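# Pull the cap off a marker on a desk

## Task

Take the cap off the marker so that the marker and its cap both end up resting on the desk, then release them and move the hands away. The robot must not topple or finish leaning, and anything that stays in place only because the robot holds it at the end does not count.

## Robot and tools

ROBOT. A two-wheeled cart (differential drive, no sideways motion) carries a pan/tilt head with head_camera and two five-joint arms, left_arm and right_arm. Each arm has a gripper and a wrist camera (left_wrist_camera, right_wrist_camera). The cart is 0.53 m wide and spans x = -0.35 to 0.07 m. The arm pan axes are vertical, at x = -0.060 and y = +0.155 (left) or -0.155 m (right). Each shoulder sits 0.03 m outward from its pan axis and 0.89 m high. Link lengths: upper arm 0.116, forearm 0.135, hand 0.162 m. The fixed-jaw tip reaches about 0.44 m from its pan axis at most, and no lower than 0.55 m above the floor.

FRAMES. Base frame: origin on the floor between the drive wheels, x forward, y left, z up. left_hand and right_hand are positions in this frame of each fixed-jaw tip; a gripped object lies next to it, on the swinging-jaw side. The hand's own axes: z out along the fingers, y from swinging jaw toward fixed jaw. Odometry frame is the base frame as it was when the scene began. base_odometry comes from wheel rotation, so slip is counted as travel; heading is in radians, -3.142 to 3.142, left positive.

execute_actions. Arguments: "actions", a list holding one action or nothing (empty gives just state and images), and optional "cameras", a list of head_camera, left_wrist_camera, right_wrist_camera or all (omitted, null or ["all"] means all; [] means none). An action may have "base", "joints" or both; their motions start at once and may finish at different times; one action lasts 15 s at most.
- "base" holds exactly one command, relative to where the base last reported itself: translate_m, a straight drive in metres, forward positive, -1.4 to 1.4; or rotate_rad, a turn in place in radians, counter-clockwise (left) positive, -3.2 to 3.2. Top speeds 0.20 m/s and 0.8 rad/s.
- "joints" is a single object mapping joint names to absolute target angles in radians; each arm's joints are separate keys with the left_arm_ or right_arm_ prefix. Ranges (done tolerance): head_pan_rad -3.2..3.2 (±0.02, 0 forward, positive left); head_tilt_rad -0.76..1.45 (±0.02, 0 level, positive down); per arm: shoulder_pan -1.919..1.919 (±0.02), shoulder_lift -1.745..1.745 (±0.1), elbow_flex -1.69..1.58 (±0.07), wrist_flex -1.658..1.658 (±0.03), wrist_roll -2.743..2.841 (±0.02), gripper 0..1.919 (±0.03). A joint left out keeps pushing to its previous target. Arm joints move at 1.3 to 2.0 rad/s, head 1.5, jaw 2.0.
An unknown key or out-of-range number rejects the whole call with no motion.

JOINT MEANINGS. Pan 0 points left_arm to the left and right_arm to the right; positive pan is clockwise from above; forward is +1.571 (left) or -1.571 (right). With lift, elbow and wrist flex all 0 the upper arm stands up, tilted 0.24 rad outward, and forearm and fingers are level; positive values bend downward, and the sum of the three is the fingers' angle below level (1.571 = pointing down, which needs the forearm no more than 0.08 rad above level). wrist_roll -1.522: jaws close across the arm's plane, fixed jaw on the left looking outward; 1.619: fixed jaw on the right; 0.049: jaws close within the plane, fixed jaw below (level fingers) or toward the pan axis (fingers down). Gripper gap between tips: 0 rad 0.003 m, 0.3 0.026, 0.6 0.049, 1 0.076, 1.919 0.106. The hand body juts about 0.08 m above level fingers when the fixed jaw is left, below when right, so use the left setting over furniture.
Stowed arm: shoulder_pan -1.75 (left) or 1.75 (right), shoulder_lift 0.05, elbow_flex 1.35, wrist_flex -1.55, wrist_roll -1.52. Stow in two steps: wrist_flex and wrist_roll first, then the other three; one-step stowing can jam a hand on the cart. Leaving stow, do not move the wrist first.

RESULTS. joint_positions gives readings; base_status and joint_status say how each commanded motion ended: done (base: wheels turned as asked, slip possible), off_target (stopped away from target and may still push: load, obstacle or tripped motor), time_out (target dropped, holds in place), not_followed (a clearance check withheld that arm's targets; a line "joint command not followed" plus a "cause:" line appears, the gripper still moves, and the withheld targets may be retried on later actions), limit_stop_at_motor_heat. on_its_own lists things that moved without a command. The "pictures" line names the cameras in image order. MOTOR HOT warns from 55 °C; an OVER-TEMPERATURE FAULT line means a 70 °C stop, after which resend targets. When a result reports a stop, the remaining robot calls in that same reply are skipped.

OTHER TOOLS. wait(seconds 0 to 10) commands nothing and returns state and images. zoom_image(camera, region [x0, y0, x1, y1] in pixels, top-left origin, at most 504 by 504) enlarges the camera's latest full image. read_manual(section "licences") only returns licence text. finished_scene(scene = current scene number) ends the scene permanently once the last command has been held; the goal must already hold stably.

CAUTIONS. The robot keeps its last command while the reply is being written. Loaded joints sag toward gravity; offset the next target by the observed sag, and expect left_hand/right_hand to be a few cm off. A joint stuck over about 0.30 rad from target for about 2 s trips to 20 % torque; to reset, once the reading settles, target 0.2 rad beyond the reading on the side away from the failed target (or 0.04 rad past a range end, or the end itself for a jaw). Loads: about 0.4 kg per hand at full reach, 0.7 kg within 0.28 m of the pan axis, about 1 kg with both hands close in. To grip, aim up to 0.2 rad below the touching angle; lower adds nothing and may trip the jaw; a holding jaw reads off_target. Pushing or pulling, especially pulling something in front, can tip the robot. Never let the arms or hands strike or press each other hard. Turning in place with arms stowed needs 0.44 m clear radius; turning or reversing near a desk can snag the cart's rear and topple it. Avoid drops, slips, slams and hard pushes.

Each tool is called after "Request:" as a command line: name --argument value for each argument, lists and objects as JSON in quotes; but a table of rows of numbers goes row by row, as --pt "numbers of a row", without its own name.

## Session

Request:
execute_actions --actions '[{"joints":{"head_tilt_rad":0.6}}]'

Scene clock: 1.20 s.
base_odometry: x=+0.000 y=+0.000 heading=+0.000 (m, m, rad; odometry frame)
base_status: not commanded
joint_positions: head_pan_rad=-0.032 head_tilt_rad=+0.594 left_arm_shoulder_pan_rad=-1.776 left_arm_shoulder_lift_rad=+0.039 left_arm_elbow_flex_rad=+1.361 left_arm_wrist_flex_rad=-1.584 left_arm_wrist_roll_rad=-1.528 left_arm_gripper_rad=+1.920 right_arm_shoulder_pan_rad=+1.763 right_arm_shoulder_lift_rad=+0.091 right_arm_elbow_flex_rad=+1.381 right_arm_wrist_flex_rad=-1.457 right_arm_wrist_roll_rad=-1.530 right_arm_gripper_rad=+1.920
joint_status: all done
left_hand: x=-0.3018 y=+0.0967 z=+0.9025 quat_wxyz=(-0.081, -0.636, -0.064, +0.765) (m; base frame)
right_hand: x=-0.3044 y=-0.1154 z=+0.8673 quat_wxyz=(-0.064, +0.709, -0.071, -0.699) (m; base frame)
pictures: head_camera, left_wrist_camera, right_wrist_camera
Images, in order (width x height): head_camera 644x476, left_wrist_camera 644x476, right_wrist_camera 644x476.

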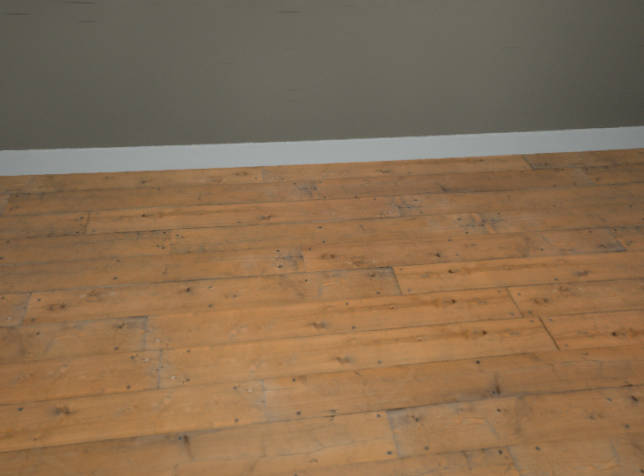

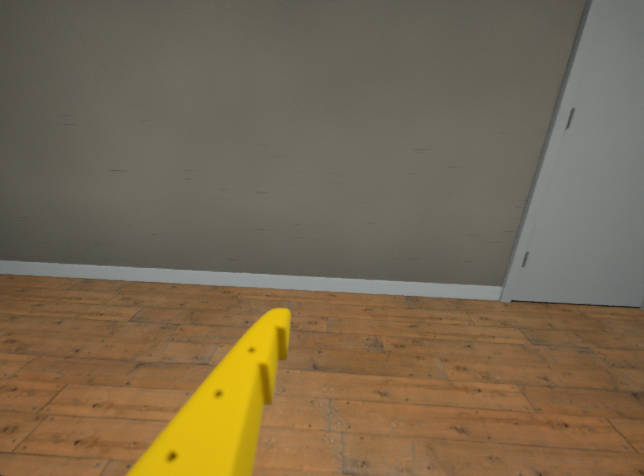

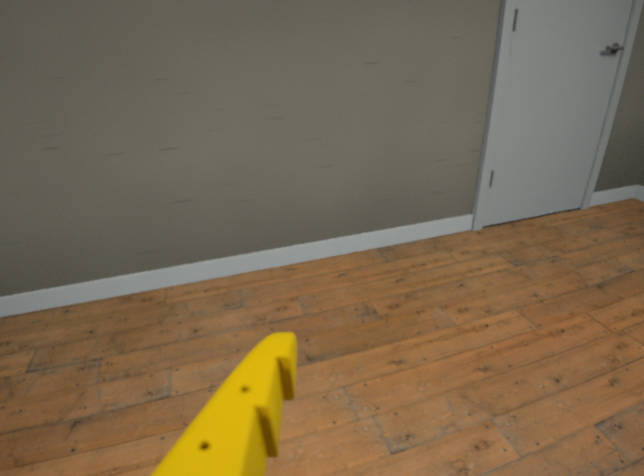

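Request:
execute_actions --actions '[{"joints":{"head_pan_rad":1.5,"head_tilt_rad":0.4}}]' --cameras '["head_camera"]'

Request:
execute_actions --actions '[{"joints":{"head_pan_rad":-1.5,"head_tilt_rad":0.4}}]' --cameras '["head_camera"]'

Scene clock: 6.23 s.
base_odometry: x=+0.000 y=+0.000 heading=+0.000 (m, m, rad; odometry frame)
base_status: not commanded
joint_positions: head_pan_rad=+1.490 head_tilt_rad=+0.413 left_arm_shoulder_pan_rad=-1.776 left_arm_shoulder_lift_rad=+0.039 left_arm_elbow_flex_rad=+1.361 left_arm_wrist_flex_rad=-1.584 left_arm_wrist_roll_rad=-1.528 left_arm_gripper_rad=+1.920 right_arm_shoulder_pan_rad=+1.763 right_arm_shoulder_lift_rad=+0.091 right_arm_elbow_flex_rad=+1.381 right_arm_wrist_flex_rad=-1.457 right_arm_wrist_roll_rad=-1.530 right_arm_gripper_rad=+1.920
joint_status: all done
left_hand: x=-0.3018 y=+0.0967 z=+0.9025 quat_wxyz=(-0.081, -0.636, -0.064, +0.765) (m; base frame)
right_hand: x=-0.3044 y=-0.1154 z=+0.8673 quat_wxyz=(-0.064, +0.709, -0.071, -0.699) (m; base frame)
pictures: head_camera
Images, in order (width x height): head_camera 644x476.

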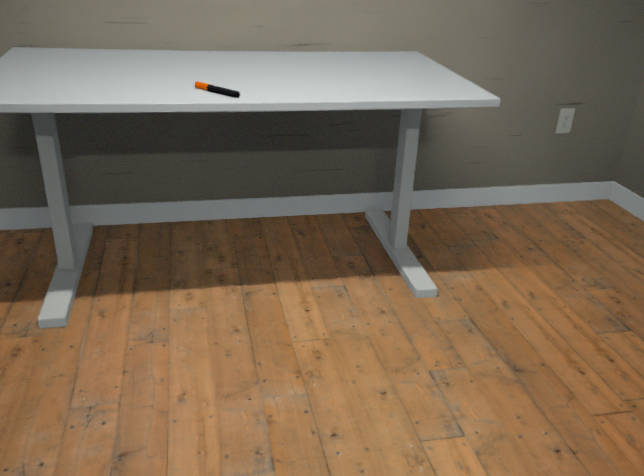

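Scene clock: 9.03 s.
base_odometry: x=+0.000 y=+0.000 heading=+0.000 (m, m, rad; odometry frame)
base_status: not commanded
joint_positions: head_pan_rad=-1.490 head_tilt_rad=+0.413 left_arm_shoulder_pan_rad=-1.776 left_arm_shoulder_lift_rad=+0.039 left_arm_elbow_flex_rad=+1.361 left_arm_wrist_flex_rad=-1.584 left_arm_wrist_roll_rad=-1.528 left_arm_gripper_rad=+1.920 right_arm_shoulder_pan_rad=+1.763 right_arm_shoulder_lift_rad=+0.091 right_arm_elbow_flex_rad=+1.381 right_arm_wrist_flex_rad=-1.457 right_arm_wrist_roll_rad=-1.530 right_arm_gripper_rad=+1.920
joint_status: all done
left_hand: x=-0.3018 y=+0.0967 z=+0.9025 quat_wxyz=(-0.081, -0.636, -0.064, +0.765) (m; base frame)
right_hand: x=-0.3044 y=-0.1154 z=+0.8673 quat_wxyz=(-0.064, +0.709, -0.071, -0.699) (m; base frame)
pictures: head_camera
Images, in order (width x height): head_camera 644x476.

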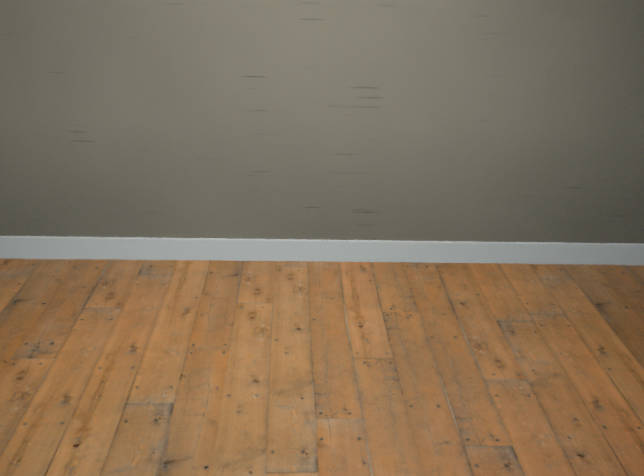

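Request:
execute_actions --actions '[{"base":{"rotate_rad":1.7},"joints":{"head_pan_rad":0,"head_tilt_rad":0.4}}]' --cameras '[]'

Request:
execute_actions --actions '[{"base":{"translate_m":1.0},"joints":{"head_tilt_rad":0.6}}]' --cameras '["head_camera"]'

Scene clock: 18.30 s.
base_odometry: x=-0.001 y=+0.000 heading=+1.699 (m, m, rad; odometry frame)
base_status: done
joint_positions: head_pan_rad=-0.010 head_tilt_rad=+0.413 left_arm_shoulder_pan_rad=-1.776 left_arm_shoulder_lift_rad=+0.039 left_arm_elbow_flex_rad=+1.361 left_arm_wrist_flex_rad=-1.584 left_arm_wrist_roll_rad=-1.528 left_arm_gripper_rad=+1.920 right_arm_shoulder_pan_rad=+1.763 right_arm_shoulder_lift_rad=+0.091 right_arm_elbow_flex_rad=+1.381 right_arm_wrist_flex_rad=-1.457 right_arm_wrist_roll_rad=-1.530 right_arm_gripper_rad=+1.920
joint_status: all done
left_hand: x=-0.3018 y=+0.0967 z=+0.9025 quat_wxyz=(-0.081, -0.636, -0.064, +0.765) (m; base frame)
right_hand: x=-0.3044 y=-0.1154 z=+0.8673 quat_wxyz=(-0.064, +0.709, -0.071, -0.699) (m; base frame)
pictures: none
No camera images: the call's "cameras" was empty. Leave "cameras" out to get every camera's image.

Scene clock: 24.13 s.
base_odometry: x=-0.131 y=+0.991 heading=+1.699 (m, m, rad; odometry frame)
base_status: done
joint_positions: head_pan_rad=-0.010 head_tilt_rad=+0.594 left_arm_shoulder_pan_rad=-1.776 left_arm_shoulder_lift_rad=+0.039 left_arm_elbow_flex_rad=+1.361 left_arm_wrist_flex_rad=-1.584 left_arm_wrist_roll_rad=-1.528 left_arm_gripper_rad=+1.920 right_arm_shoulder_pan_rad=+1.763 right_arm_shoulder_lift_rad=+0.091 right_arm_elbow_flex_rad=+1.381 right_arm_wrist_flex_rad=-1.457 right_arm_wrist_roll_rad=-1.530 right_arm_gripper_rad=+1.920
joint_status: all done
left_hand: x=-0.3018 y=+0.0967 z=+0.9025 quat_wxyz=(-0.081, -0.636, -0.064, +0.765) (m; base frame)
right_hand: x=-0.3044 y=-0.1154 z=+0.8673 quat_wxyz=(-0.064, +0.709, -0.071, -0.699) (m; base frame)
pictures: head_camera
Images, in order (width x height): head_camera 644x476.

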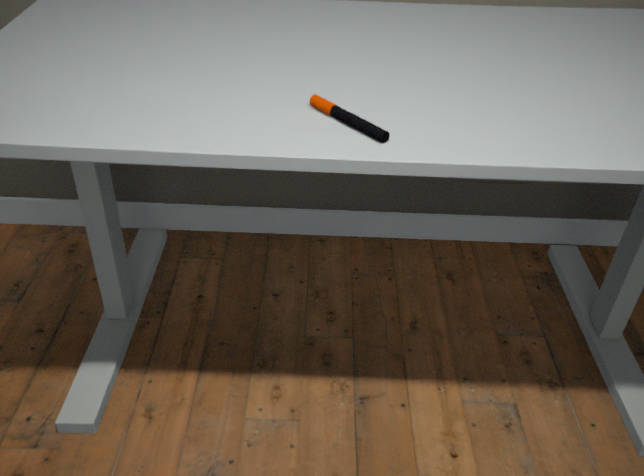

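Request:
execute_actions --actions '[{"base":{"translate_m":0.55},"joints":{"head_tilt_rad":0.95,"left_arm_shoulder_pan_rad":1.3,"right_arm_shoulder_pan_rad":-1.3,"left_arm_shoulder_lift_rad":-0.3,"right_arm_shoulder_lift_rad":-0.3,"left_arm_elbow_flex_rad":0.4,"right_arm_elbow_flex_rad":0.4}}]' --cameras '["head_camera"]'

Scene clock: 31.80 s.
base_odometry: x=-0.201 y=+1.537 heading=+1.697 (m, m, rad; odometry frame)
base_status: done
joint_positions: head_pan_rad=-0.010 head_tilt_rad=+0.945 left_arm_shoulder_pan_rad=+1.289 left_arm_shoulder_lift_rad=-0.274 left_arm_elbow_flex_rad=+0.435 left_arm_wrist_flex_rad=-1.584 left_arm_wrist_roll_rad=-1.528 left_arm_gripper_rad=+1.920 right_arm_shoulder_pan_rad=-1.288 right_arm_shoulder_lift_rad=-0.266 right_arm_elbow_flex_rad=+0.433 right_arm_wrist_flex_rad=-1.457 right_arm_wrist_roll_rad=-1.530 right_arm_gripper_rad=+1.920
joint_status: all done
left_hand: x=+0.1152 y=+0.2138 z=+1.1522 quat_wxyz=(+0.987, -0.010, +0.073, +0.143) (m; base frame)
right_hand: x=+0.1402 y=-0.2050 z=+1.1469 quat_wxyz=(+0.981, +0.020, +0.138, -0.135) (m; base frame)
pictures: head_camera
Images, in order (width x height): head_camera 644x476.

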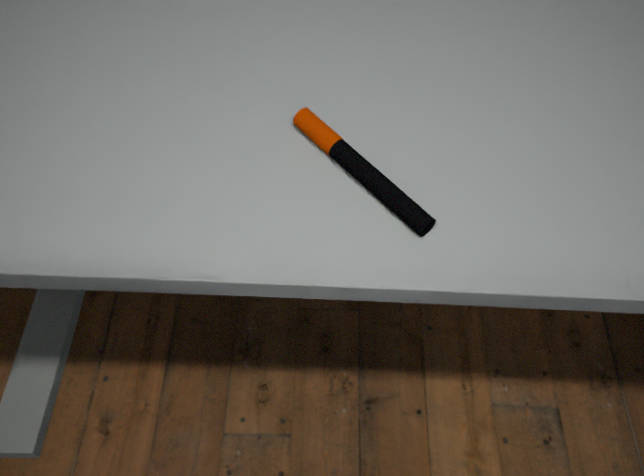

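Request:
execute_actions --actions '[{"base":{"rotate_rad":0.15}}]' --cameras '[]'

Request:
execute_actions --actions '[{"base":{"translate_m":0.12},"joints":{"head_tilt_rad":1.1,"right_arm_shoulder_pan_rad":-1.72,"right_arm_shoulder_lift_rad":0.6,"right_arm_elbow_flex_rad":-0.6,"right_arm_wrist_flex_rad":1.55,"right_arm_wrist_roll_rad":-1.07,"right_arm_gripper_rad":0.9}}]' --cameras '["head_camera","right_wrist_camera"]'

Scene clock: 49.60 s.
base_odometry: x=-0.201 y=+1.538 heading=+1.847 (m, m, rad; odometry frame)
base_status: done
joint_positions: head_pan_rad=-0.010 head_tilt_rad=+0.945 left_arm_shoulder_pan_rad=+1.290 left_arm_shoulder_lift_rad=-0.275 left_arm_elbow_flex_rad=+0.435 left_arm_wrist_flex_rad=-1.584 left_arm_wrist_roll_rad=-1.528 left_arm_gripper_rad=+1.920 right_arm_shoulder_pan_rad=-1.290 right_arm_shoulder_lift_rad=-0.268 right_arm_elbow_flex_rad=+0.433 right_arm_wrist_flex_rad=-1.457 right_arm_wrist_roll_rad=-1.530 right_arm_gripper_rad=+1.920
joint_status: not commanded
left_hand: x=+0.1150 y=+0.2135 z=+1.1525 quat_wxyz=(+0.987, -0.010, +0.072, +0.142) (m; base frame)
right_hand: x=+0.1399 y=-0.2046 z=+1.1472 quat_wxyz=(+0.981, +0.020, +0.137, -0.134) (m; base frame)
pictures: none
No camera images: the call's "cameras" was empty. Leave "cameras" out to get every camera's image.

Scene clock: 52.30 s.
base_odometry: x=-0.234 y=+1.653 heading=+1.849 (m, m, rad; odometry frame)
base_status: done
joint_positions: head_pan_rad=-0.010 head_tilt_rad=+1.095 left_arm_shoulder_pan_rad=+1.290 left_arm_shoulder_lift_rad=-0.275 left_arm_elbow_flex_rad=+0.433 left_arm_wrist_flex_rad=-1.584 left_arm_wrist_roll_rad=-1.528 left_arm_gripper_rad=+1.920 right_arm_shoulder_pan_rad=-1.709 right_arm_shoulder_lift_rad=+0.625 right_arm_elbow_flex_rad=-0.567 right_arm_wrist_flex_rad=+1.545 right_arm_wrist_roll_rad=-1.078 right_arm_gripper_rad=+0.911
joint_status: all done
left_hand: x=+0.1147 y=+0.2134 z=+1.1527 quat_wxyz=(+0.987, -0.010, +0.072, +0.142) (m; base frame)
right_hand: x=+0.1820 y=-0.1145 z=+0.8060 quat_wxyz=(-0.016, -0.287, +0.958, +0.002) (m; base frame)
pictures: head_camera, right_wrist_camera
Images, in order (width x height): head_camera 644x476, right_wrist_camera 644x476.

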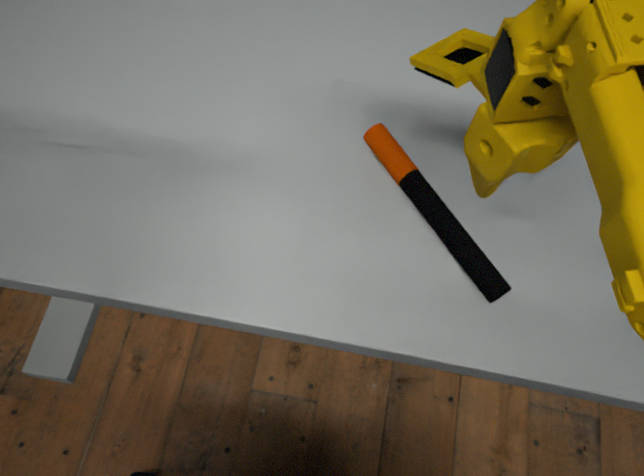

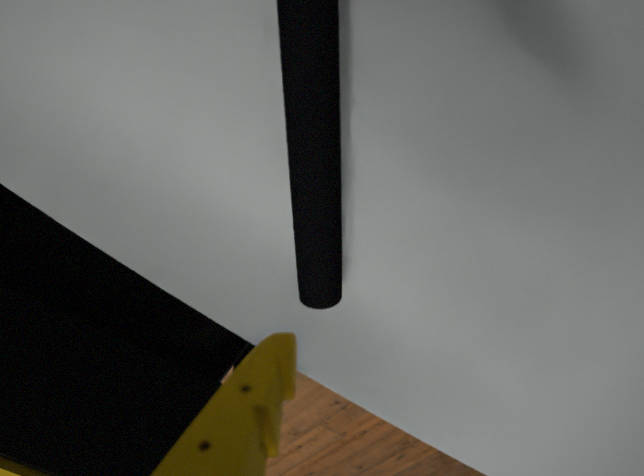

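Request:
execute_actions --actions '[{"joints":{"right_arm_shoulder_pan_rad":-1.81,"right_arm_shoulder_lift_rad":0.92,"right_arm_elbow_flex_rad":-1.0,"right_arm_wrist_flex_rad":1.5,"right_arm_wrist_roll_rad":-1.17}}]' --cameras '["head_camera","right_wrist_camera"]'

Scene clock: 58.67 s.
base_odometry: x=-0.234 y=+1.653 heading=+1.849 (m, m, rad; odometry frame)
base_status: not commanded
joint_positions: head_pan_rad=-0.010 head_tilt_rad=+1.095 left_arm_shoulder_pan_rad=+1.290 left_arm_shoulder_lift_rad=-0.275 left_arm_elbow_flex_rad=+0.433 left_arm_wrist_flex_rad=-1.584 left_arm_wrist_roll_rad=-1.528 left_arm_gripper_rad=+1.920 right_arm_shoulder_pan_rad=-1.799 right_arm_shoulder_lift_rad=+0.941 right_arm_elbow_flex_rad=-0.966 right_arm_wrist_flex_rad=+1.508 right_arm_wrist_roll_rad=-1.162 right_arm_gripper_rad=+0.911
joint_status: all done
left_hand: x=+0.1147 y=+0.2134 z=+1.1527 quat_wxyz=(+0.987, -0.010, +0.072, +0.142) (m; base frame)
right_hand: x=+0.2147 y=-0.0838 z=+0.7861 quat_wxyz=(+0.044, -0.290, +0.956, -0.003) (m; base frame)
pictures: head_camera, right_wrist_camera
Images, in order (width x height): head_camera 644x476, right_wrist_camera 644x476.

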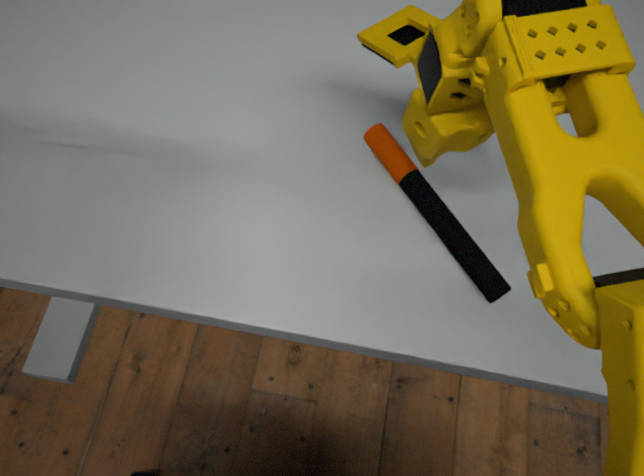

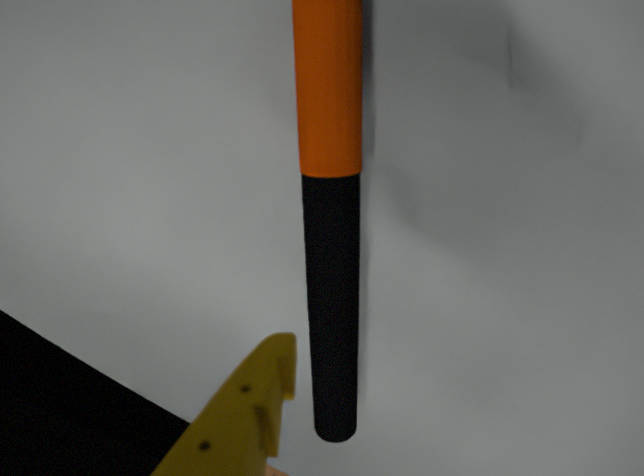

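Request:
execute_actions --actions '[{"joints":{"right_arm_shoulder_lift_rad":1.1,"right_arm_wrist_flex_rad":1.35}}]' --cameras '["head_camera","right_wrist_camera"]'

Scene clock: 61.67 s.
base_odometry: x=-0.234 y=+1.653 heading=+1.849 (m, m, rad; odometry frame)
base_status: not commanded
joint_positions: head_pan_rad=-0.010 head_tilt_rad=+1.095 left_arm_shoulder_pan_rad=+1.290 left_arm_shoulder_lift_rad=-0.275 left_arm_elbow_flex_rad=+0.433 left_arm_wrist_flex_rad=-1.584 left_arm_wrist_roll_rad=-1.528 left_arm_gripper_rad=+1.920 right_arm_shoulder_pan_rad=-1.799 right_arm_shoulder_lift_rad=+1.123 right_arm_elbow_flex_rad=-0.969 right_arm_wrist_flex_rad=+1.357 right_arm_wrist_roll_rad=-1.162 right_arm_gripper_rad=+0.911
joint_status: all done
left_hand: x=+0.1147 y=+0.2134 z=+1.1527 quat_wxyz=(+0.987, -0.010, +0.072, +0.142) (m; base frame)
right_hand: x=+0.2155 y=-0.0836 z=+0.7414 quat_wxyz=(+0.029, -0.290, +0.957, -0.002) (m; base frame)
pictures: head_camera, right_wrist_camera
Images, in order (width x height): head_camera 644x476, right_wrist_camera 644x476.

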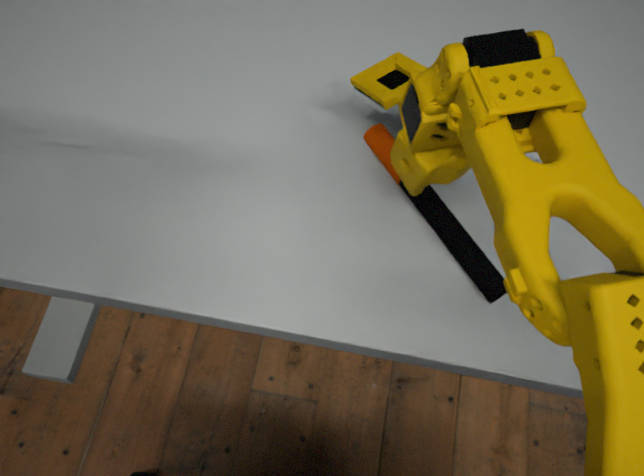

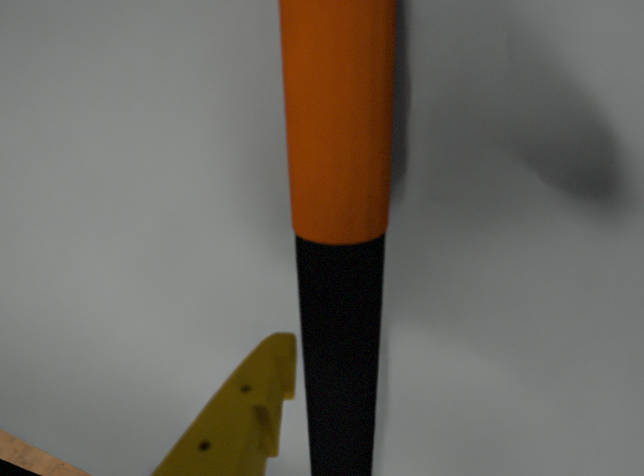

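Request:
execute_actions --actions '[{"joints":{"right_arm_shoulder_pan_rad":-1.8,"right_arm_shoulder_lift_rad":1.15,"right_arm_elbow_flex_rad":-0.85,"right_arm_wrist_flex_rad":1.4}}]' --cameras '["head_camera","right_wrist_camera"]'

Scene clock: 65.40 s.
base_odometry: x=-0.234 y=+1.653 heading=+1.849 (m, m, rad; odometry frame)
base_status: not commanded
joint_positions: head_pan_rad=-0.010 head_tilt_rad=+1.095 left_arm_shoulder_pan_rad=+1.290 left_arm_shoulder_lift_rad=-0.275 left_arm_elbow_flex_rad=+0.433 left_arm_wrist_flex_rad=-1.584 left_arm_wrist_roll_rad=-1.528 left_arm_gripper_rad=+1.920 right_arm_shoulder_pan_rad=-1.799 right_arm_shoulder_lift_rad=+1.166 right_arm_elbow_flex_rad=-0.860 right_arm_wrist_flex_rad=+1.393 right_arm_wrist_roll_rad=-1.162 right_arm_gripper_rad=+0.911
joint_status: all done
left_hand: x=+0.1147 y=+0.2134 z=+1.1527 quat_wxyz=(+0.987, -0.010, +0.072, +0.142) (m; base frame)
right_hand: x=+0.1834 y=-0.0911 z=+0.7180 quat_wxyz=(-0.064, -0.289, +0.955, +0.004) (m; base frame)
pictures: head_camera, right_wrist_camera
Images, in order (width x height): head_camera 644x476, right_wrist_camera 644x476.

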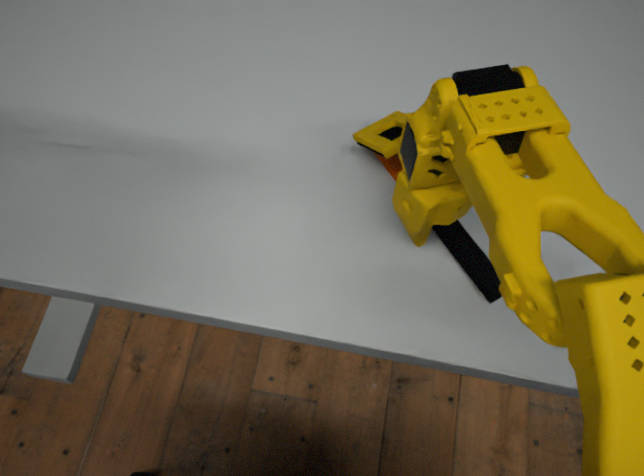

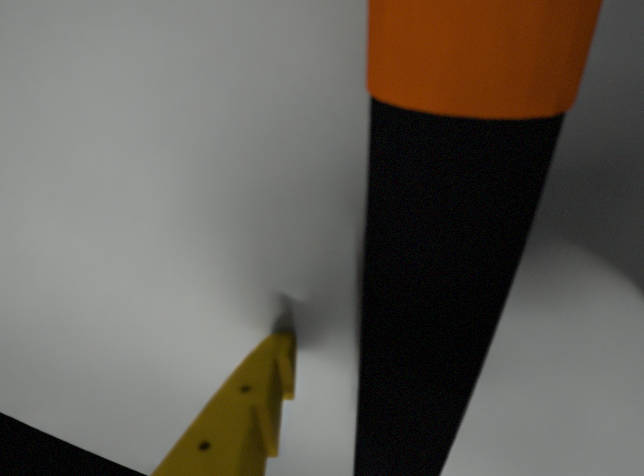

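Close.

Request:
execute_actions --actions '[{"joints":{"right_arm_gripper_rad":0.05}}]' --cameras '["right_wrist_camera"]'

Scene clock: 68.33 s.
base_odometry: x=-0.234 y=+1.653 heading=+1.849 (m, m, rad; odometry frame)
base_status: not commanded
joint_positions: head_pan_rad=-0.010 head_tilt_rad=+1.095 left_arm_shoulder_pan_rad=+1.290 left_arm_shoulder_lift_rad=-0.275 left_arm_elbow_flex_rad=+0.433 left_arm_wrist_flex_rad=-1.584 left_arm_wrist_roll_rad=-1.528 left_arm_gripper_rad=+1.920 right_arm_shoulder_pan_rad=-1.799 right_arm_shoulder_lift_rad=+1.159 right_arm_elbow_flex_rad=-0.858 right_arm_wrist_flex_rad=+1.393 right_arm_wrist_roll_rad=-1.162 right_arm_gripper_rad=+0.207
joint_status: right_arm_gripper_rad off_target (ended at +0.207, target +0.050)
left_hand: x=+0.1147 y=+0.2134 z=+1.1527 quat_wxyz=(+0.987, -0.010, +0.072, +0.142) (m; base frame)
right_hand: x=+0.1844 y=-0.0908 z=+0.7195 quat_wxyz=(-0.061, -0.289, +0.955, +0.004) (m; base frame)
pictures: right_wrist_camera
Images, in order (width x height): right_wrist_camera 644x476.

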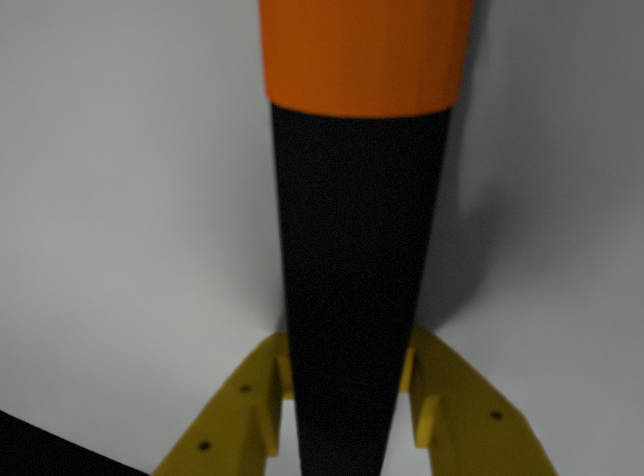

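Request:
execute_actions --actions '[{"joints":{"right_arm_shoulder_lift_rad":1.0,"right_arm_wrist_flex_rad":1.45}}]' --cameras '[]'

Request:
execute_actions --actions '[{"joints":{"right_arm_shoulder_pan_rad":-1.9,"right_arm_wrist_roll_rad":-0.28}}]' --cameras '["head_camera"]'

Request:
execute_actions --actions '[{"joints":{"right_arm_shoulder_lift_rad":1.16,"right_arm_wrist_flex_rad":1.3}}]' --cameras '[]'

Request:
execute_actions --actions '[{"joints":{"right_arm_gripper_rad":0.7}}]' --cameras '[]'

Request:
execute_actions --actions '[{"joints":{"right_arm_shoulder_lift_rad":0.9,"right_arm_wrist_flex_rad":1.5,"right_arm_shoulder_pan_rad":-1.75,"right_arm_wrist_roll_rad":-0.13}}]'

Scene clock: 85.43 s.
base_odometry: x=-0.234 y=+1.653 heading=+1.849 (m, m, rad; odometry frame)
base_status: not commanded
joint_positions: head_pan_rad=-0.010 head_tilt_rad=+1.095 left_arm_shoulder_pan_rad=+1.290 left_arm_shoulder_lift_rad=-0.275 left_arm_elbow_flex_rad=+0.433 left_arm_wrist_flex_rad=-1.584 left_arm_wrist_roll_rad=-1.528 left_arm_gripper_rad=+1.920 right_arm_shoulder_pan_rad=-1.799 right_arm_shoulder_lift_rad=+1.070 right_arm_elbow_flex_rad=-0.845 right_arm_wrist_flex_rad=+1.445 right_arm_wrist_roll_rad=-1.162 right_arm_gripper_rad=+0.207
joint_status: all done
left_hand: x=+0.1147 y=+0.2134 z=+1.1527 quat_wxyz=(+0.987, -0.010, +0.072, +0.142) (m; base frame)
right_hand: x=+0.1881 y=-0.0900 z=+0.7390 quat_wxyz=(-0.049, -0.290, +0.956, +0.003) (m; base frame)
pictures: none
No camera images: the call's "cameras" was empty. Leave "cameras" out to get every camera's image.

Scene clock: 86.87 s.
base_odometry: x=-0.234 y=+1.653 heading=+1.849 (m, m, rad; odometry frame)
base_status: not commanded
joint_positions: head_pan_rad=-0.010 head_tilt_rad=+1.095 left_arm_shoulder_pan_rad=+1.290 left_arm_shoulder_lift_rad=-0.275 left_arm_elbow_flex_rad=+0.433 left_arm_wrist_flex_rad=-1.584 left_arm_wrist_roll_rad=-1.528 left_arm_gripper_rad=+1.920 right_arm_shoulder_pan_rad=-1.888 right_arm_shoulder_lift_rad=+1.070 right_arm_elbow_flex_rad=-0.845 right_arm_wrist_flex_rad=+1.445 right_arm_wrist_roll_rad=-0.288 right_arm_gripper_rad=+0.207
joint_status: all done
left_hand: x=+0.1147 y=+0.2134 z=+1.1527 quat_wxyz=(+0.987, -0.010, +0.072, +0.142) (m; base frame)
right_hand: x=+0.1786 y=-0.0743 z=+0.7395 quat_wxyz=(-0.044, -0.699, +0.713, +0.022) (m; base frame)
pictures: head_camera
Images, in order (width x height): head_camera 644x476.

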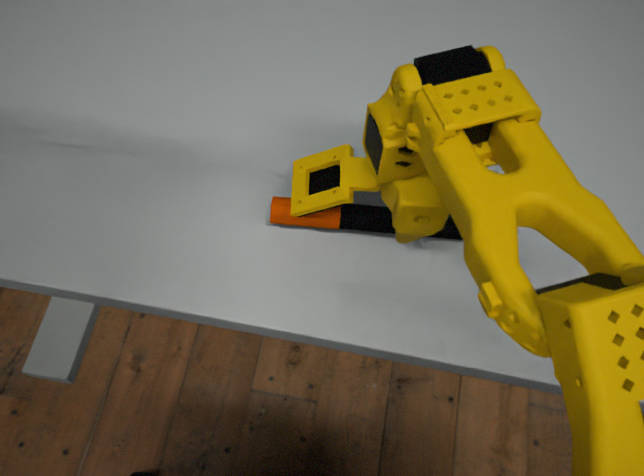

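Scene clock: 87.67 s.
base_odometry: x=-0.234 y=+1.653 heading=+1.849 (m, m, rad; odometry frame)
base_status: not commanded
joint_positions: head_pan_rad=-0.010 head_tilt_rad=+1.095 left_arm_shoulder_pan_rad=+1.290 left_arm_shoulder_lift_rad=-0.275 left_arm_elbow_flex_rad=+0.433 left_arm_wrist_flex_rad=-1.584 left_arm_wrist_roll_rad=-1.528 left_arm_gripper_rad=+1.920 right_arm_shoulder_pan_rad=-1.888 right_arm_shoulder_lift_rad=+1.154 right_arm_elbow_flex_rad=-0.845 right_arm_wrist_flex_rad=+1.316 right_arm_wrist_roll_rad=-0.288 right_arm_gripper_rad=+0.206
joint_status: all done
left_hand: x=+0.1147 y=+0.2134 z=+1.1527 quat_wxyz=(+0.987, -0.010, +0.072, +0.142) (m; base frame)
right_hand: x=+0.1849 y=-0.0722 z=+0.7179 quat_wxyz=(-0.025, -0.700, +0.714, +0.012) (m; base frame)
pictures: none
No camera images: the call's "cameras" was empty. Leave "cameras" out to get every camera's image.

Scene clock: 88.53 s.
base_odometry: x=-0.234 y=+1.653 heading=+1.849 (m, m, rad; odometry frame)
base_status: not commanded
joint_positions: head_pan_rad=-0.010 head_tilt_rad=+1.095 left_arm_shoulder_pan_rad=+1.290 left_arm_shoulder_lift_rad=-0.275 left_arm_elbow_flex_rad=+0.433 left_arm_wrist_flex_rad=-1.584 left_arm_wrist_roll_rad=-1.528 left_arm_gripper_rad=+1.920 right_arm_shoulder_pan_rad=-1.890 right_arm_shoulder_lift_rad=+1.157 right_arm_elbow_flex_rad=-0.845 right_arm_wrist_flex_rad=+1.307 right_arm_wrist_roll_rad=-0.288 right_arm_gripper_rad=+0.687
joint_status: all done
left_hand: x=+0.1147 y=+0.2134 z=+1.1527 quat_wxyz=(+0.987, -0.010, +0.072, +0.142) (m; base frame)
right_hand: x=+0.1856 y=-0.0716 z=+0.7171 quat_wxyz=(-0.022, -0.701, +0.713, +0.011) (m; base frame)
pictures: none
No camera images: the call's "cameras" was empty. Leave "cameras" out to get every camera's image.

Scene clock: 89.43 s.
base_odometry: x=-0.234 y=+1.653 heading=+1.849 (m, m, rad; odometry frame)
base_status: not commanded
joint_positions: head_pan_rad=-0.010 head_tilt_rad=+1.095 left_arm_shoulder_pan_rad=+1.290 left_arm_shoulder_lift_rad=-0.275 left_arm_elbow_flex_rad=+0.433 left_arm_wrist_flex_rad=-1.584 left_arm_wrist_roll_rad=-1.528 left_arm_gripper_rad=+1.920 right_arm_shoulder_pan_rad=-1.761 right_arm_shoulder_lift_rad=+0.964 right_arm_elbow_flex_rad=-0.843 right_arm_wrist_flex_rad=+1.494 right_arm_wrist_roll_rad=-0.138 right_arm_gripper_rad=+0.689
joint_status: all done
left_hand: x=+0.1147 y=+0.2134 z=+1.1527 quat_wxyz=(+0.987, -0.010, +0.072, +0.142) (m; base frame)
right_hand: x=+0.1937 y=-0.1051 z=+0.7641 quat_wxyz=(-0.018, -0.708, +0.706, +0.012) (m; base frame)
pictures: head_camera, left_wrist_camera, right_wrist_camera
Images, in order (width x height): head_camera 644x476, left_wrist_camera 644x476, right_wrist_camera 644x476.

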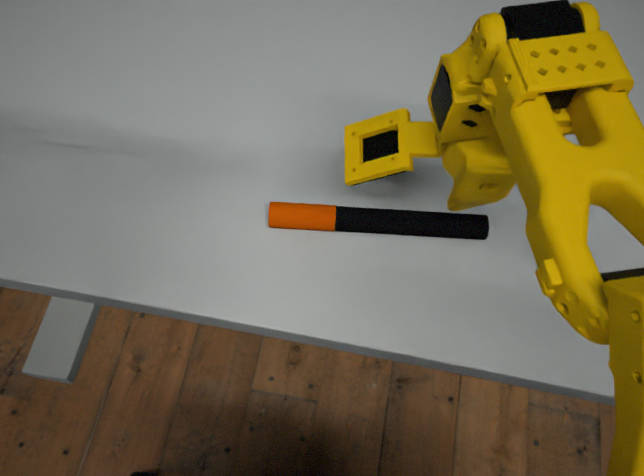

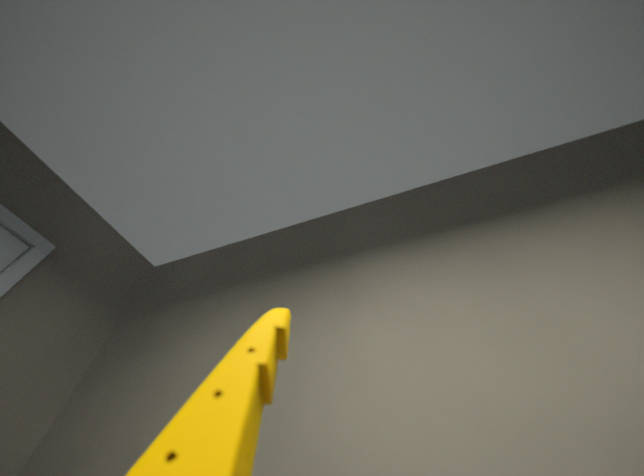

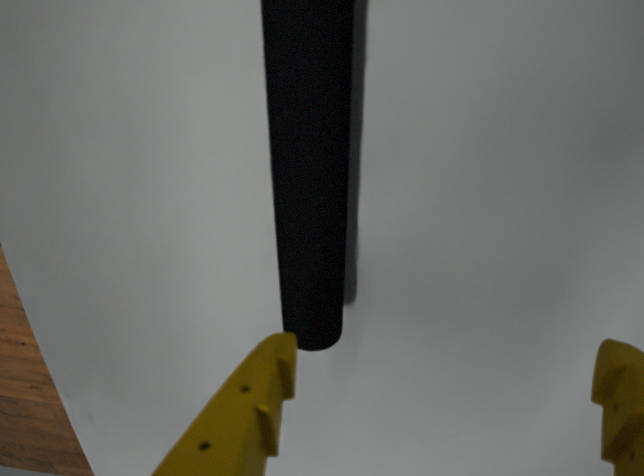

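Request:
execute_actions --actions '[{"joints":{"right_arm_shoulder_pan_rad":-1.74,"right_arm_wrist_flex_rad":1.62}}]' --cameras '[]'

Request:
execute_actions --actions '[{"joints":{"right_arm_shoulder_lift_rad":1.15,"right_arm_wrist_flex_rad":1.4}}]' --cameras '["head_camera","right_wrist_camera"]'

Scene clock: 95.40 s.
base_odometry: x=-0.234 y=+1.653 heading=+1.849 (m, m, rad; odometry frame)
base_status: not commanded
joint_positions: head_pan_rad=-0.010 head_tilt_rad=+1.095 left_arm_shoulder_pan_rad=+1.290 left_arm_shoulder_lift_rad=-0.275 left_arm_elbow_flex_rad=+0.433 left_arm_wrist_flex_rad=-1.584 left_arm_wrist_roll_rad=-1.528 left_arm_gripper_rad=+1.920 right_arm_shoulder_pan_rad=-1.752 right_arm_shoulder_lift_rad=+0.964 right_arm_elbow_flex_rad=-0.843 right_arm_wrist_flex_rad=+1.614 right_arm_wrist_roll_rad=-0.138 right_arm_gripper_rad=+0.689
joint_status: all done
left_hand: x=+0.1147 y=+0.2134 z=+1.1527 quat_wxyz=(+0.987, -0.010, +0.072, +0.142) (m; base frame)
right_hand: x=+0.1754 y=-0.1109 z=+0.7670 quat_wxyz=(-0.067, -0.703, +0.707, +0.046) (m; base frame)
pictures: none
No camera images: the call's "cameras" was empty. Leave "cameras" out to get every camera's image.

Scene clock: 96.30 s.
base_odometry: x=-0.234 y=+1.653 heading=+1.849 (m, m, rad; odometry frame)
base_status: not commanded
joint_positions: head_pan_rad=-0.010 head_tilt_rad=+1.095 left_arm_shoulder_pan_rad=+1.290 left_arm_shoulder_lift_rad=-0.275 left_arm_elbow_flex_rad=+0.433 left_arm_wrist_flex_rad=-1.584 left_arm_wrist_roll_rad=-1.528 left_arm_gripper_rad=+1.920 right_arm_shoulder_pan_rad=-1.752 right_arm_shoulder_lift_rad=+1.157 right_arm_elbow_flex_rad=-0.843 right_arm_wrist_flex_rad=+1.405 right_arm_wrist_roll_rad=-0.138 right_arm_gripper_rad=+0.689
joint_status: all done
left_hand: x=+0.1147 y=+0.2134 z=+1.1527 quat_wxyz=(+0.987, -0.010, +0.072, +0.142) (m; base frame)
right_hand: x=+0.1791 y=-0.1102 z=+0.7193 quat_wxyz=(-0.061, -0.703, +0.707, +0.042) (m; base frame)
pictures: head_camera, right_wrist_camera
Images, in order (width x height): head_camera 644x476, right_wrist_camera 644x476.

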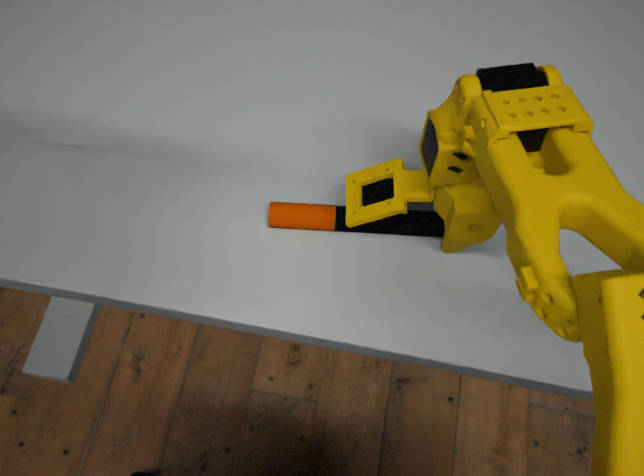

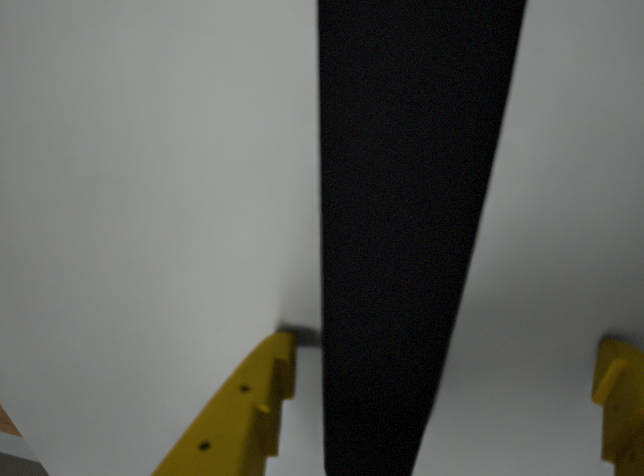

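Request:
execute_actions --actions '[{"joints":{"right_arm_gripper_rad":0.03,"left_arm_shoulder_pan_rad":1.85,"left_arm_shoulder_lift_rad":0.7,"left_arm_elbow_flex_rad":-0.85,"left_arm_wrist_flex_rad":1.65,"left_arm_wrist_roll_rad":0.35,"left_arm_gripper_rad":0.7}}]' --cameras '[]'

Request:
execute_actions --actions '[{"joints":{"right_arm_shoulder_lift_rad":1.02,"right_arm_wrist_flex_rad":1.45}}]' --cameras '[]'

Request:
execute_actions --actions '[{"joints":{"right_arm_shoulder_pan_rad":-1.9,"right_arm_wrist_roll_rad":-0.28}}]' --cameras '[]'

Request:
execute_actions --actions '[{"joints":{"right_arm_shoulder_lift_rad":1.13,"right_arm_wrist_flex_rad":1.38}}]' --cameras '["head_camera","left_wrist_camera"]'

Scene clock: 106.20 s.
base_odometry: x=-0.234 y=+1.653 heading=+1.849 (m, m, rad; odometry frame)
base_status: not commanded
joint_positions: head_pan_rad=-0.010 head_tilt_rad=+1.095 left_arm_shoulder_pan_rad=+1.839 left_arm_shoulder_lift_rad=+0.723 left_arm_elbow_flex_rad=-0.815 left_arm_wrist_flex_rad=+1.643 left_arm_wrist_roll_rad=+0.340 left_arm_gripper_rad=+0.712 right_arm_shoulder_pan_rad=-1.750 right_arm_shoulder_lift_rad=+1.151 right_arm_elbow_flex_rad=-0.851 right_arm_wrist_flex_rad=+1.400 right_arm_wrist_roll_rad=-0.138 right_arm_gripper_rad=+0.206
joint_status: right_arm_gripper_rad off_target (ended at +0.206, target +0.030); the others done
left_hand: x=+0.1855 y=+0.0847 z=+0.8168 quat_wxyz=(+0.005, -0.715, +0.699, -0.009) (m; base frame)
right_hand: x=+0.1823 y=-0.1100 z=+0.7212 quat_wxyz=(-0.053, -0.703, +0.708, +0.037) (m; base frame)
pictures: none
No camera images: the call's "cameras" was empty. Leave "cameras" out to get every camera's image.

Scene clock: 106.97 s.
base_odometry: x=-0.234 y=+1.653 heading=+1.849 (m, m, rad; odometry frame)
base_status: not commanded
joint_positions: head_pan_rad=-0.010 head_tilt_rad=+1.095 left_arm_shoulder_pan_rad=+1.839 left_arm_shoulder_lift_rad=+0.723 left_arm_elbow_flex_rad=-0.815 left_arm_wrist_flex_rad=+1.643 left_arm_wrist_roll_rad=+0.340 left_arm_gripper_rad=+0.712 right_arm_shoulder_pan_rad=-1.750 right_arm_shoulder_lift_rad=+1.091 right_arm_elbow_flex_rad=-0.845 right_arm_wrist_flex_rad=+1.443 right_arm_wrist_roll_rad=-0.138 right_arm_gripper_rad=+0.206
joint_status: all done
left_hand: x=+0.1855 y=+0.0847 z=+0.8168 quat_wxyz=(+0.005, -0.715, +0.699, -0.009) (m; base frame)
right_hand: x=+0.1843 y=-0.1096 z=+0.7347 quat_wxyz=(-0.049, -0.703, +0.708, +0.034) (m; base frame)
pictures: none
No camera images: the call's "cameras" was empty. Leave "cameras" out to get every camera's image.

Scene clock: 107.80 s.
base_odometry: x=-0.234 y=+1.653 heading=+1.849 (m, m, rad; odometry frame)
base_status: not commanded
joint_positions: head_pan_rad=-0.010 head_tilt_rad=+1.095 left_arm_shoulder_pan_rad=+1.839 left_arm_shoulder_lift_rad=+0.723 left_arm_elbow_flex_rad=-0.815 left_arm_wrist_flex_rad=+1.643 left_arm_wrist_roll_rad=+0.340 left_arm_gripper_rad=+0.712 right_arm_shoulder_pan_rad=-1.890 right_arm_shoulder_lift_rad=+1.091 right_arm_elbow_flex_rad=-0.845 right_arm_wrist_flex_rad=+1.443 right_arm_wrist_roll_rad=-0.273 right_arm_gripper_rad=+0.206
joint_status: all done
left_hand: x=+0.1855 y=+0.0847 z=+0.8168 quat_wxyz=(+0.005, -0.715, +0.699, -0.009) (m; base frame)
right_hand: x=+0.1755 y=-0.0750 z=+0.7347 quat_wxyz=(-0.053, -0.705, +0.707, +0.027) (m; base frame)
pictures: none
No camera images: the call's "cameras" was empty. Leave "cameras" out to get every camera's image.

Scene clock: 108.47 s.
base_odometry: x=-0.234 y=+1.653 heading=+1.849 (m, m, rad; odometry frame)
base_status: not commanded
joint_positions: head_pan_rad=-0.010 head_tilt_rad=+1.095 left_arm_shoulder_pan_rad=+1.839 left_arm_shoulder_lift_rad=+0.723 left_arm_elbow_flex_rad=-0.815 left_arm_wrist_flex_rad=+1.643 left_arm_wrist_roll_rad=+0.340 left_arm_gripper_rad=+0.712 right_arm_shoulder_pan_rad=-1.890 right_arm_shoulder_lift_rad=+1.145 right_arm_elbow_flex_rad=-0.845 right_arm_wrist_flex_rad=+1.390 right_arm_wrist_roll_rad=-0.273 right_arm_gripper_rad=+0.206
joint_status: all done
left_hand: x=+0.1855 y=+0.0847 z=+0.8168 quat_wxyz=(+0.005, -0.715, +0.699, -0.009) (m; base frame)
right_hand: x=+0.1751 y=-0.0751 z=+0.7216 quat_wxyz=(-0.053, -0.705, +0.707, +0.027) (m; base frame)
pictures: head_camera, left_wrist_camera
Images, in order (width x height): head_camera 644x476, left_wrist_camera 644x476.

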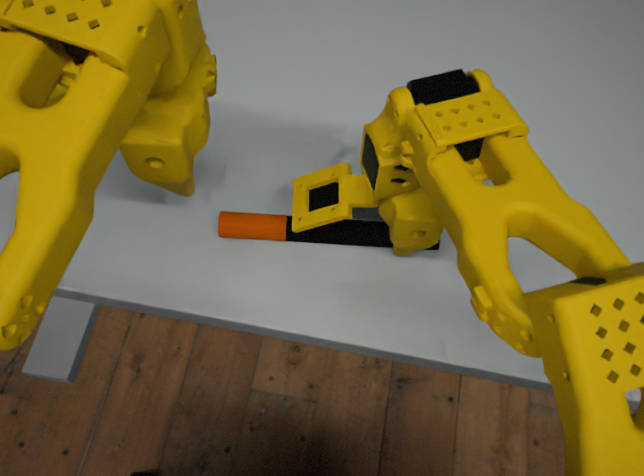

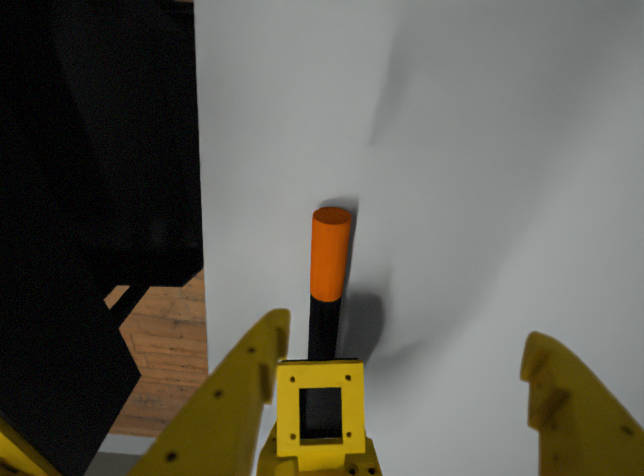

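Request:
execute_actions --actions '[{"joints":{"left_arm_shoulder_pan_rad":1.9,"left_arm_shoulder_lift_rad":1.05,"left_arm_wrist_flex_rad":1.5,"left_arm_wrist_roll_rad":0.4}}]' --cameras '["head_camera","left_wrist_camera"]'

Scene clock: 112.67 s.
base_odometry: x=-0.234 y=+1.653 heading=+1.849 (m, m, rad; odometry frame)
base_status: not commanded
joint_positions: head_pan_rad=-0.010 head_tilt_rad=+1.095 left_arm_shoulder_pan_rad=+1.882 left_arm_shoulder_lift_rad=+1.071 left_arm_elbow_flex_rad=-0.818 left_arm_wrist_flex_rad=+1.505 left_arm_wrist_roll_rad=+0.391 left_arm_gripper_rad=+0.712 right_arm_shoulder_pan_rad=-1.890 right_arm_shoulder_lift_rad=+1.145 right_arm_elbow_flex_rad=-0.845 right_arm_wrist_flex_rad=+1.388 right_arm_wrist_roll_rad=-0.273 right_arm_gripper_rad=+0.206
joint_status: all done
joint sent to its limit — the command would take left_arm_shoulder_pan_rad past its upper limit, so that joint was sent only as far as its limit.
left_hand: x=+0.1650 y=+0.0793 z=+0.7383 quat_wxyz=(-0.041, -0.715, +0.693, +0.084) (m; base frame)
right_hand: x=+0.1753 y=-0.0751 z=+0.7215 quat_wxyz=(-0.052, -0.705, +0.707, +0.026) (m; base frame)
pictures: head_camera, left_wrist_camera
Images, in order (width x height): head_camera 644x476, left_wrist_camera 644x476.

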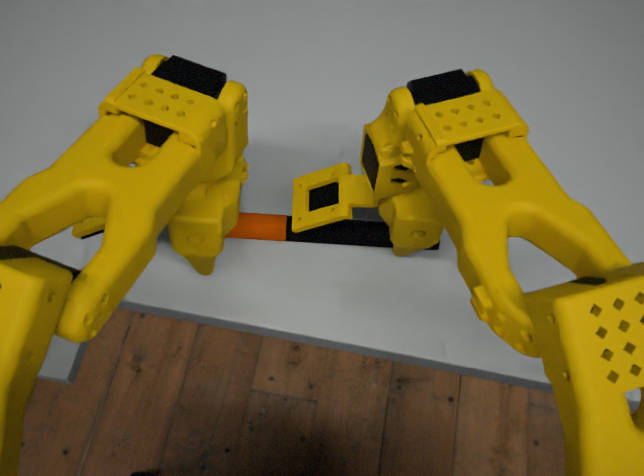

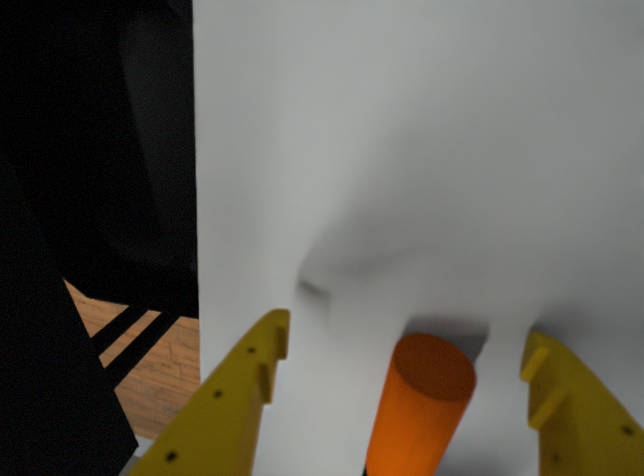

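Request:
execute_actions --actions '[{"joints":{"left_arm_shoulder_lift_rad":0.85,"left_arm_wrist_flex_rad":1.25,"right_arm_shoulder_lift_rad":1.1,"right_arm_wrist_flex_rad":1.0}}]' --cameras '["head_camera","left_wrist_camera"]'

Scene clock: 117.37 s.
base_odometry: x=-0.234 y=+1.653 heading=+1.849 (m, m, rad; odometry frame)
base_status: not commanded
joint_positions: head_pan_rad=-0.010 head_tilt_rad=+1.095 left_arm_shoulder_pan_rad=+1.882 left_arm_shoulder_lift_rad=+0.903 left_arm_elbow_flex_rad=-0.818 left_arm_wrist_flex_rad=+1.258 left_arm_wrist_roll_rad=+0.391 left_arm_gripper_rad=+0.712 right_arm_shoulder_pan_rad=-1.890 right_arm_shoulder_lift_rad=+1.145 right_arm_elbow_flex_rad=-0.842 right_arm_wrist_flex_rad=+1.011 right_arm_wrist_roll_rad=-0.273 right_arm_gripper_rad=+0.206
joint_status: all done
left_hand: x=+0.2247 y=+0.0601 z=+0.7776 quat_wxyz=(+0.050, -0.713, +0.692, -0.102) (m; base frame)
right_hand: x=+0.2320 y=-0.0564 z=+0.7225 quat_wxyz=(+0.114, -0.700, +0.702, -0.057) (m; base frame)
pictures: head_camera, left_wrist_camera
Images, in order (width x height): head_camera 644x476, left_wrist_camera 644x476.

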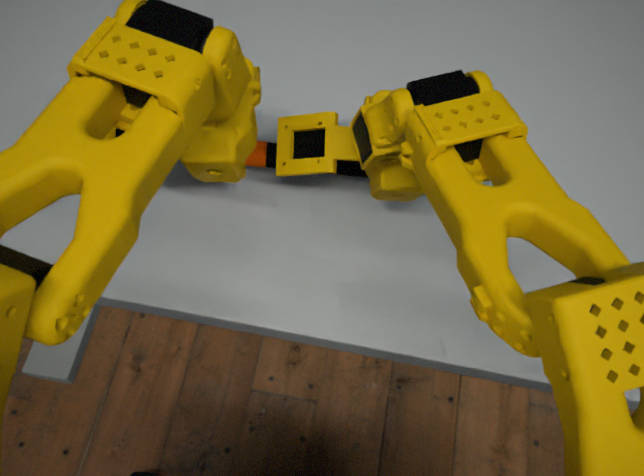

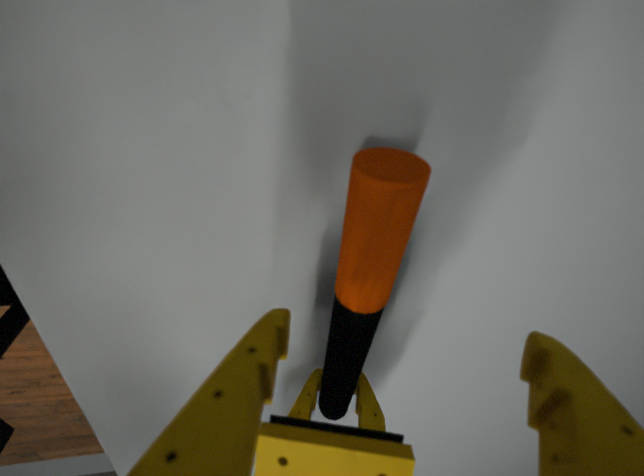

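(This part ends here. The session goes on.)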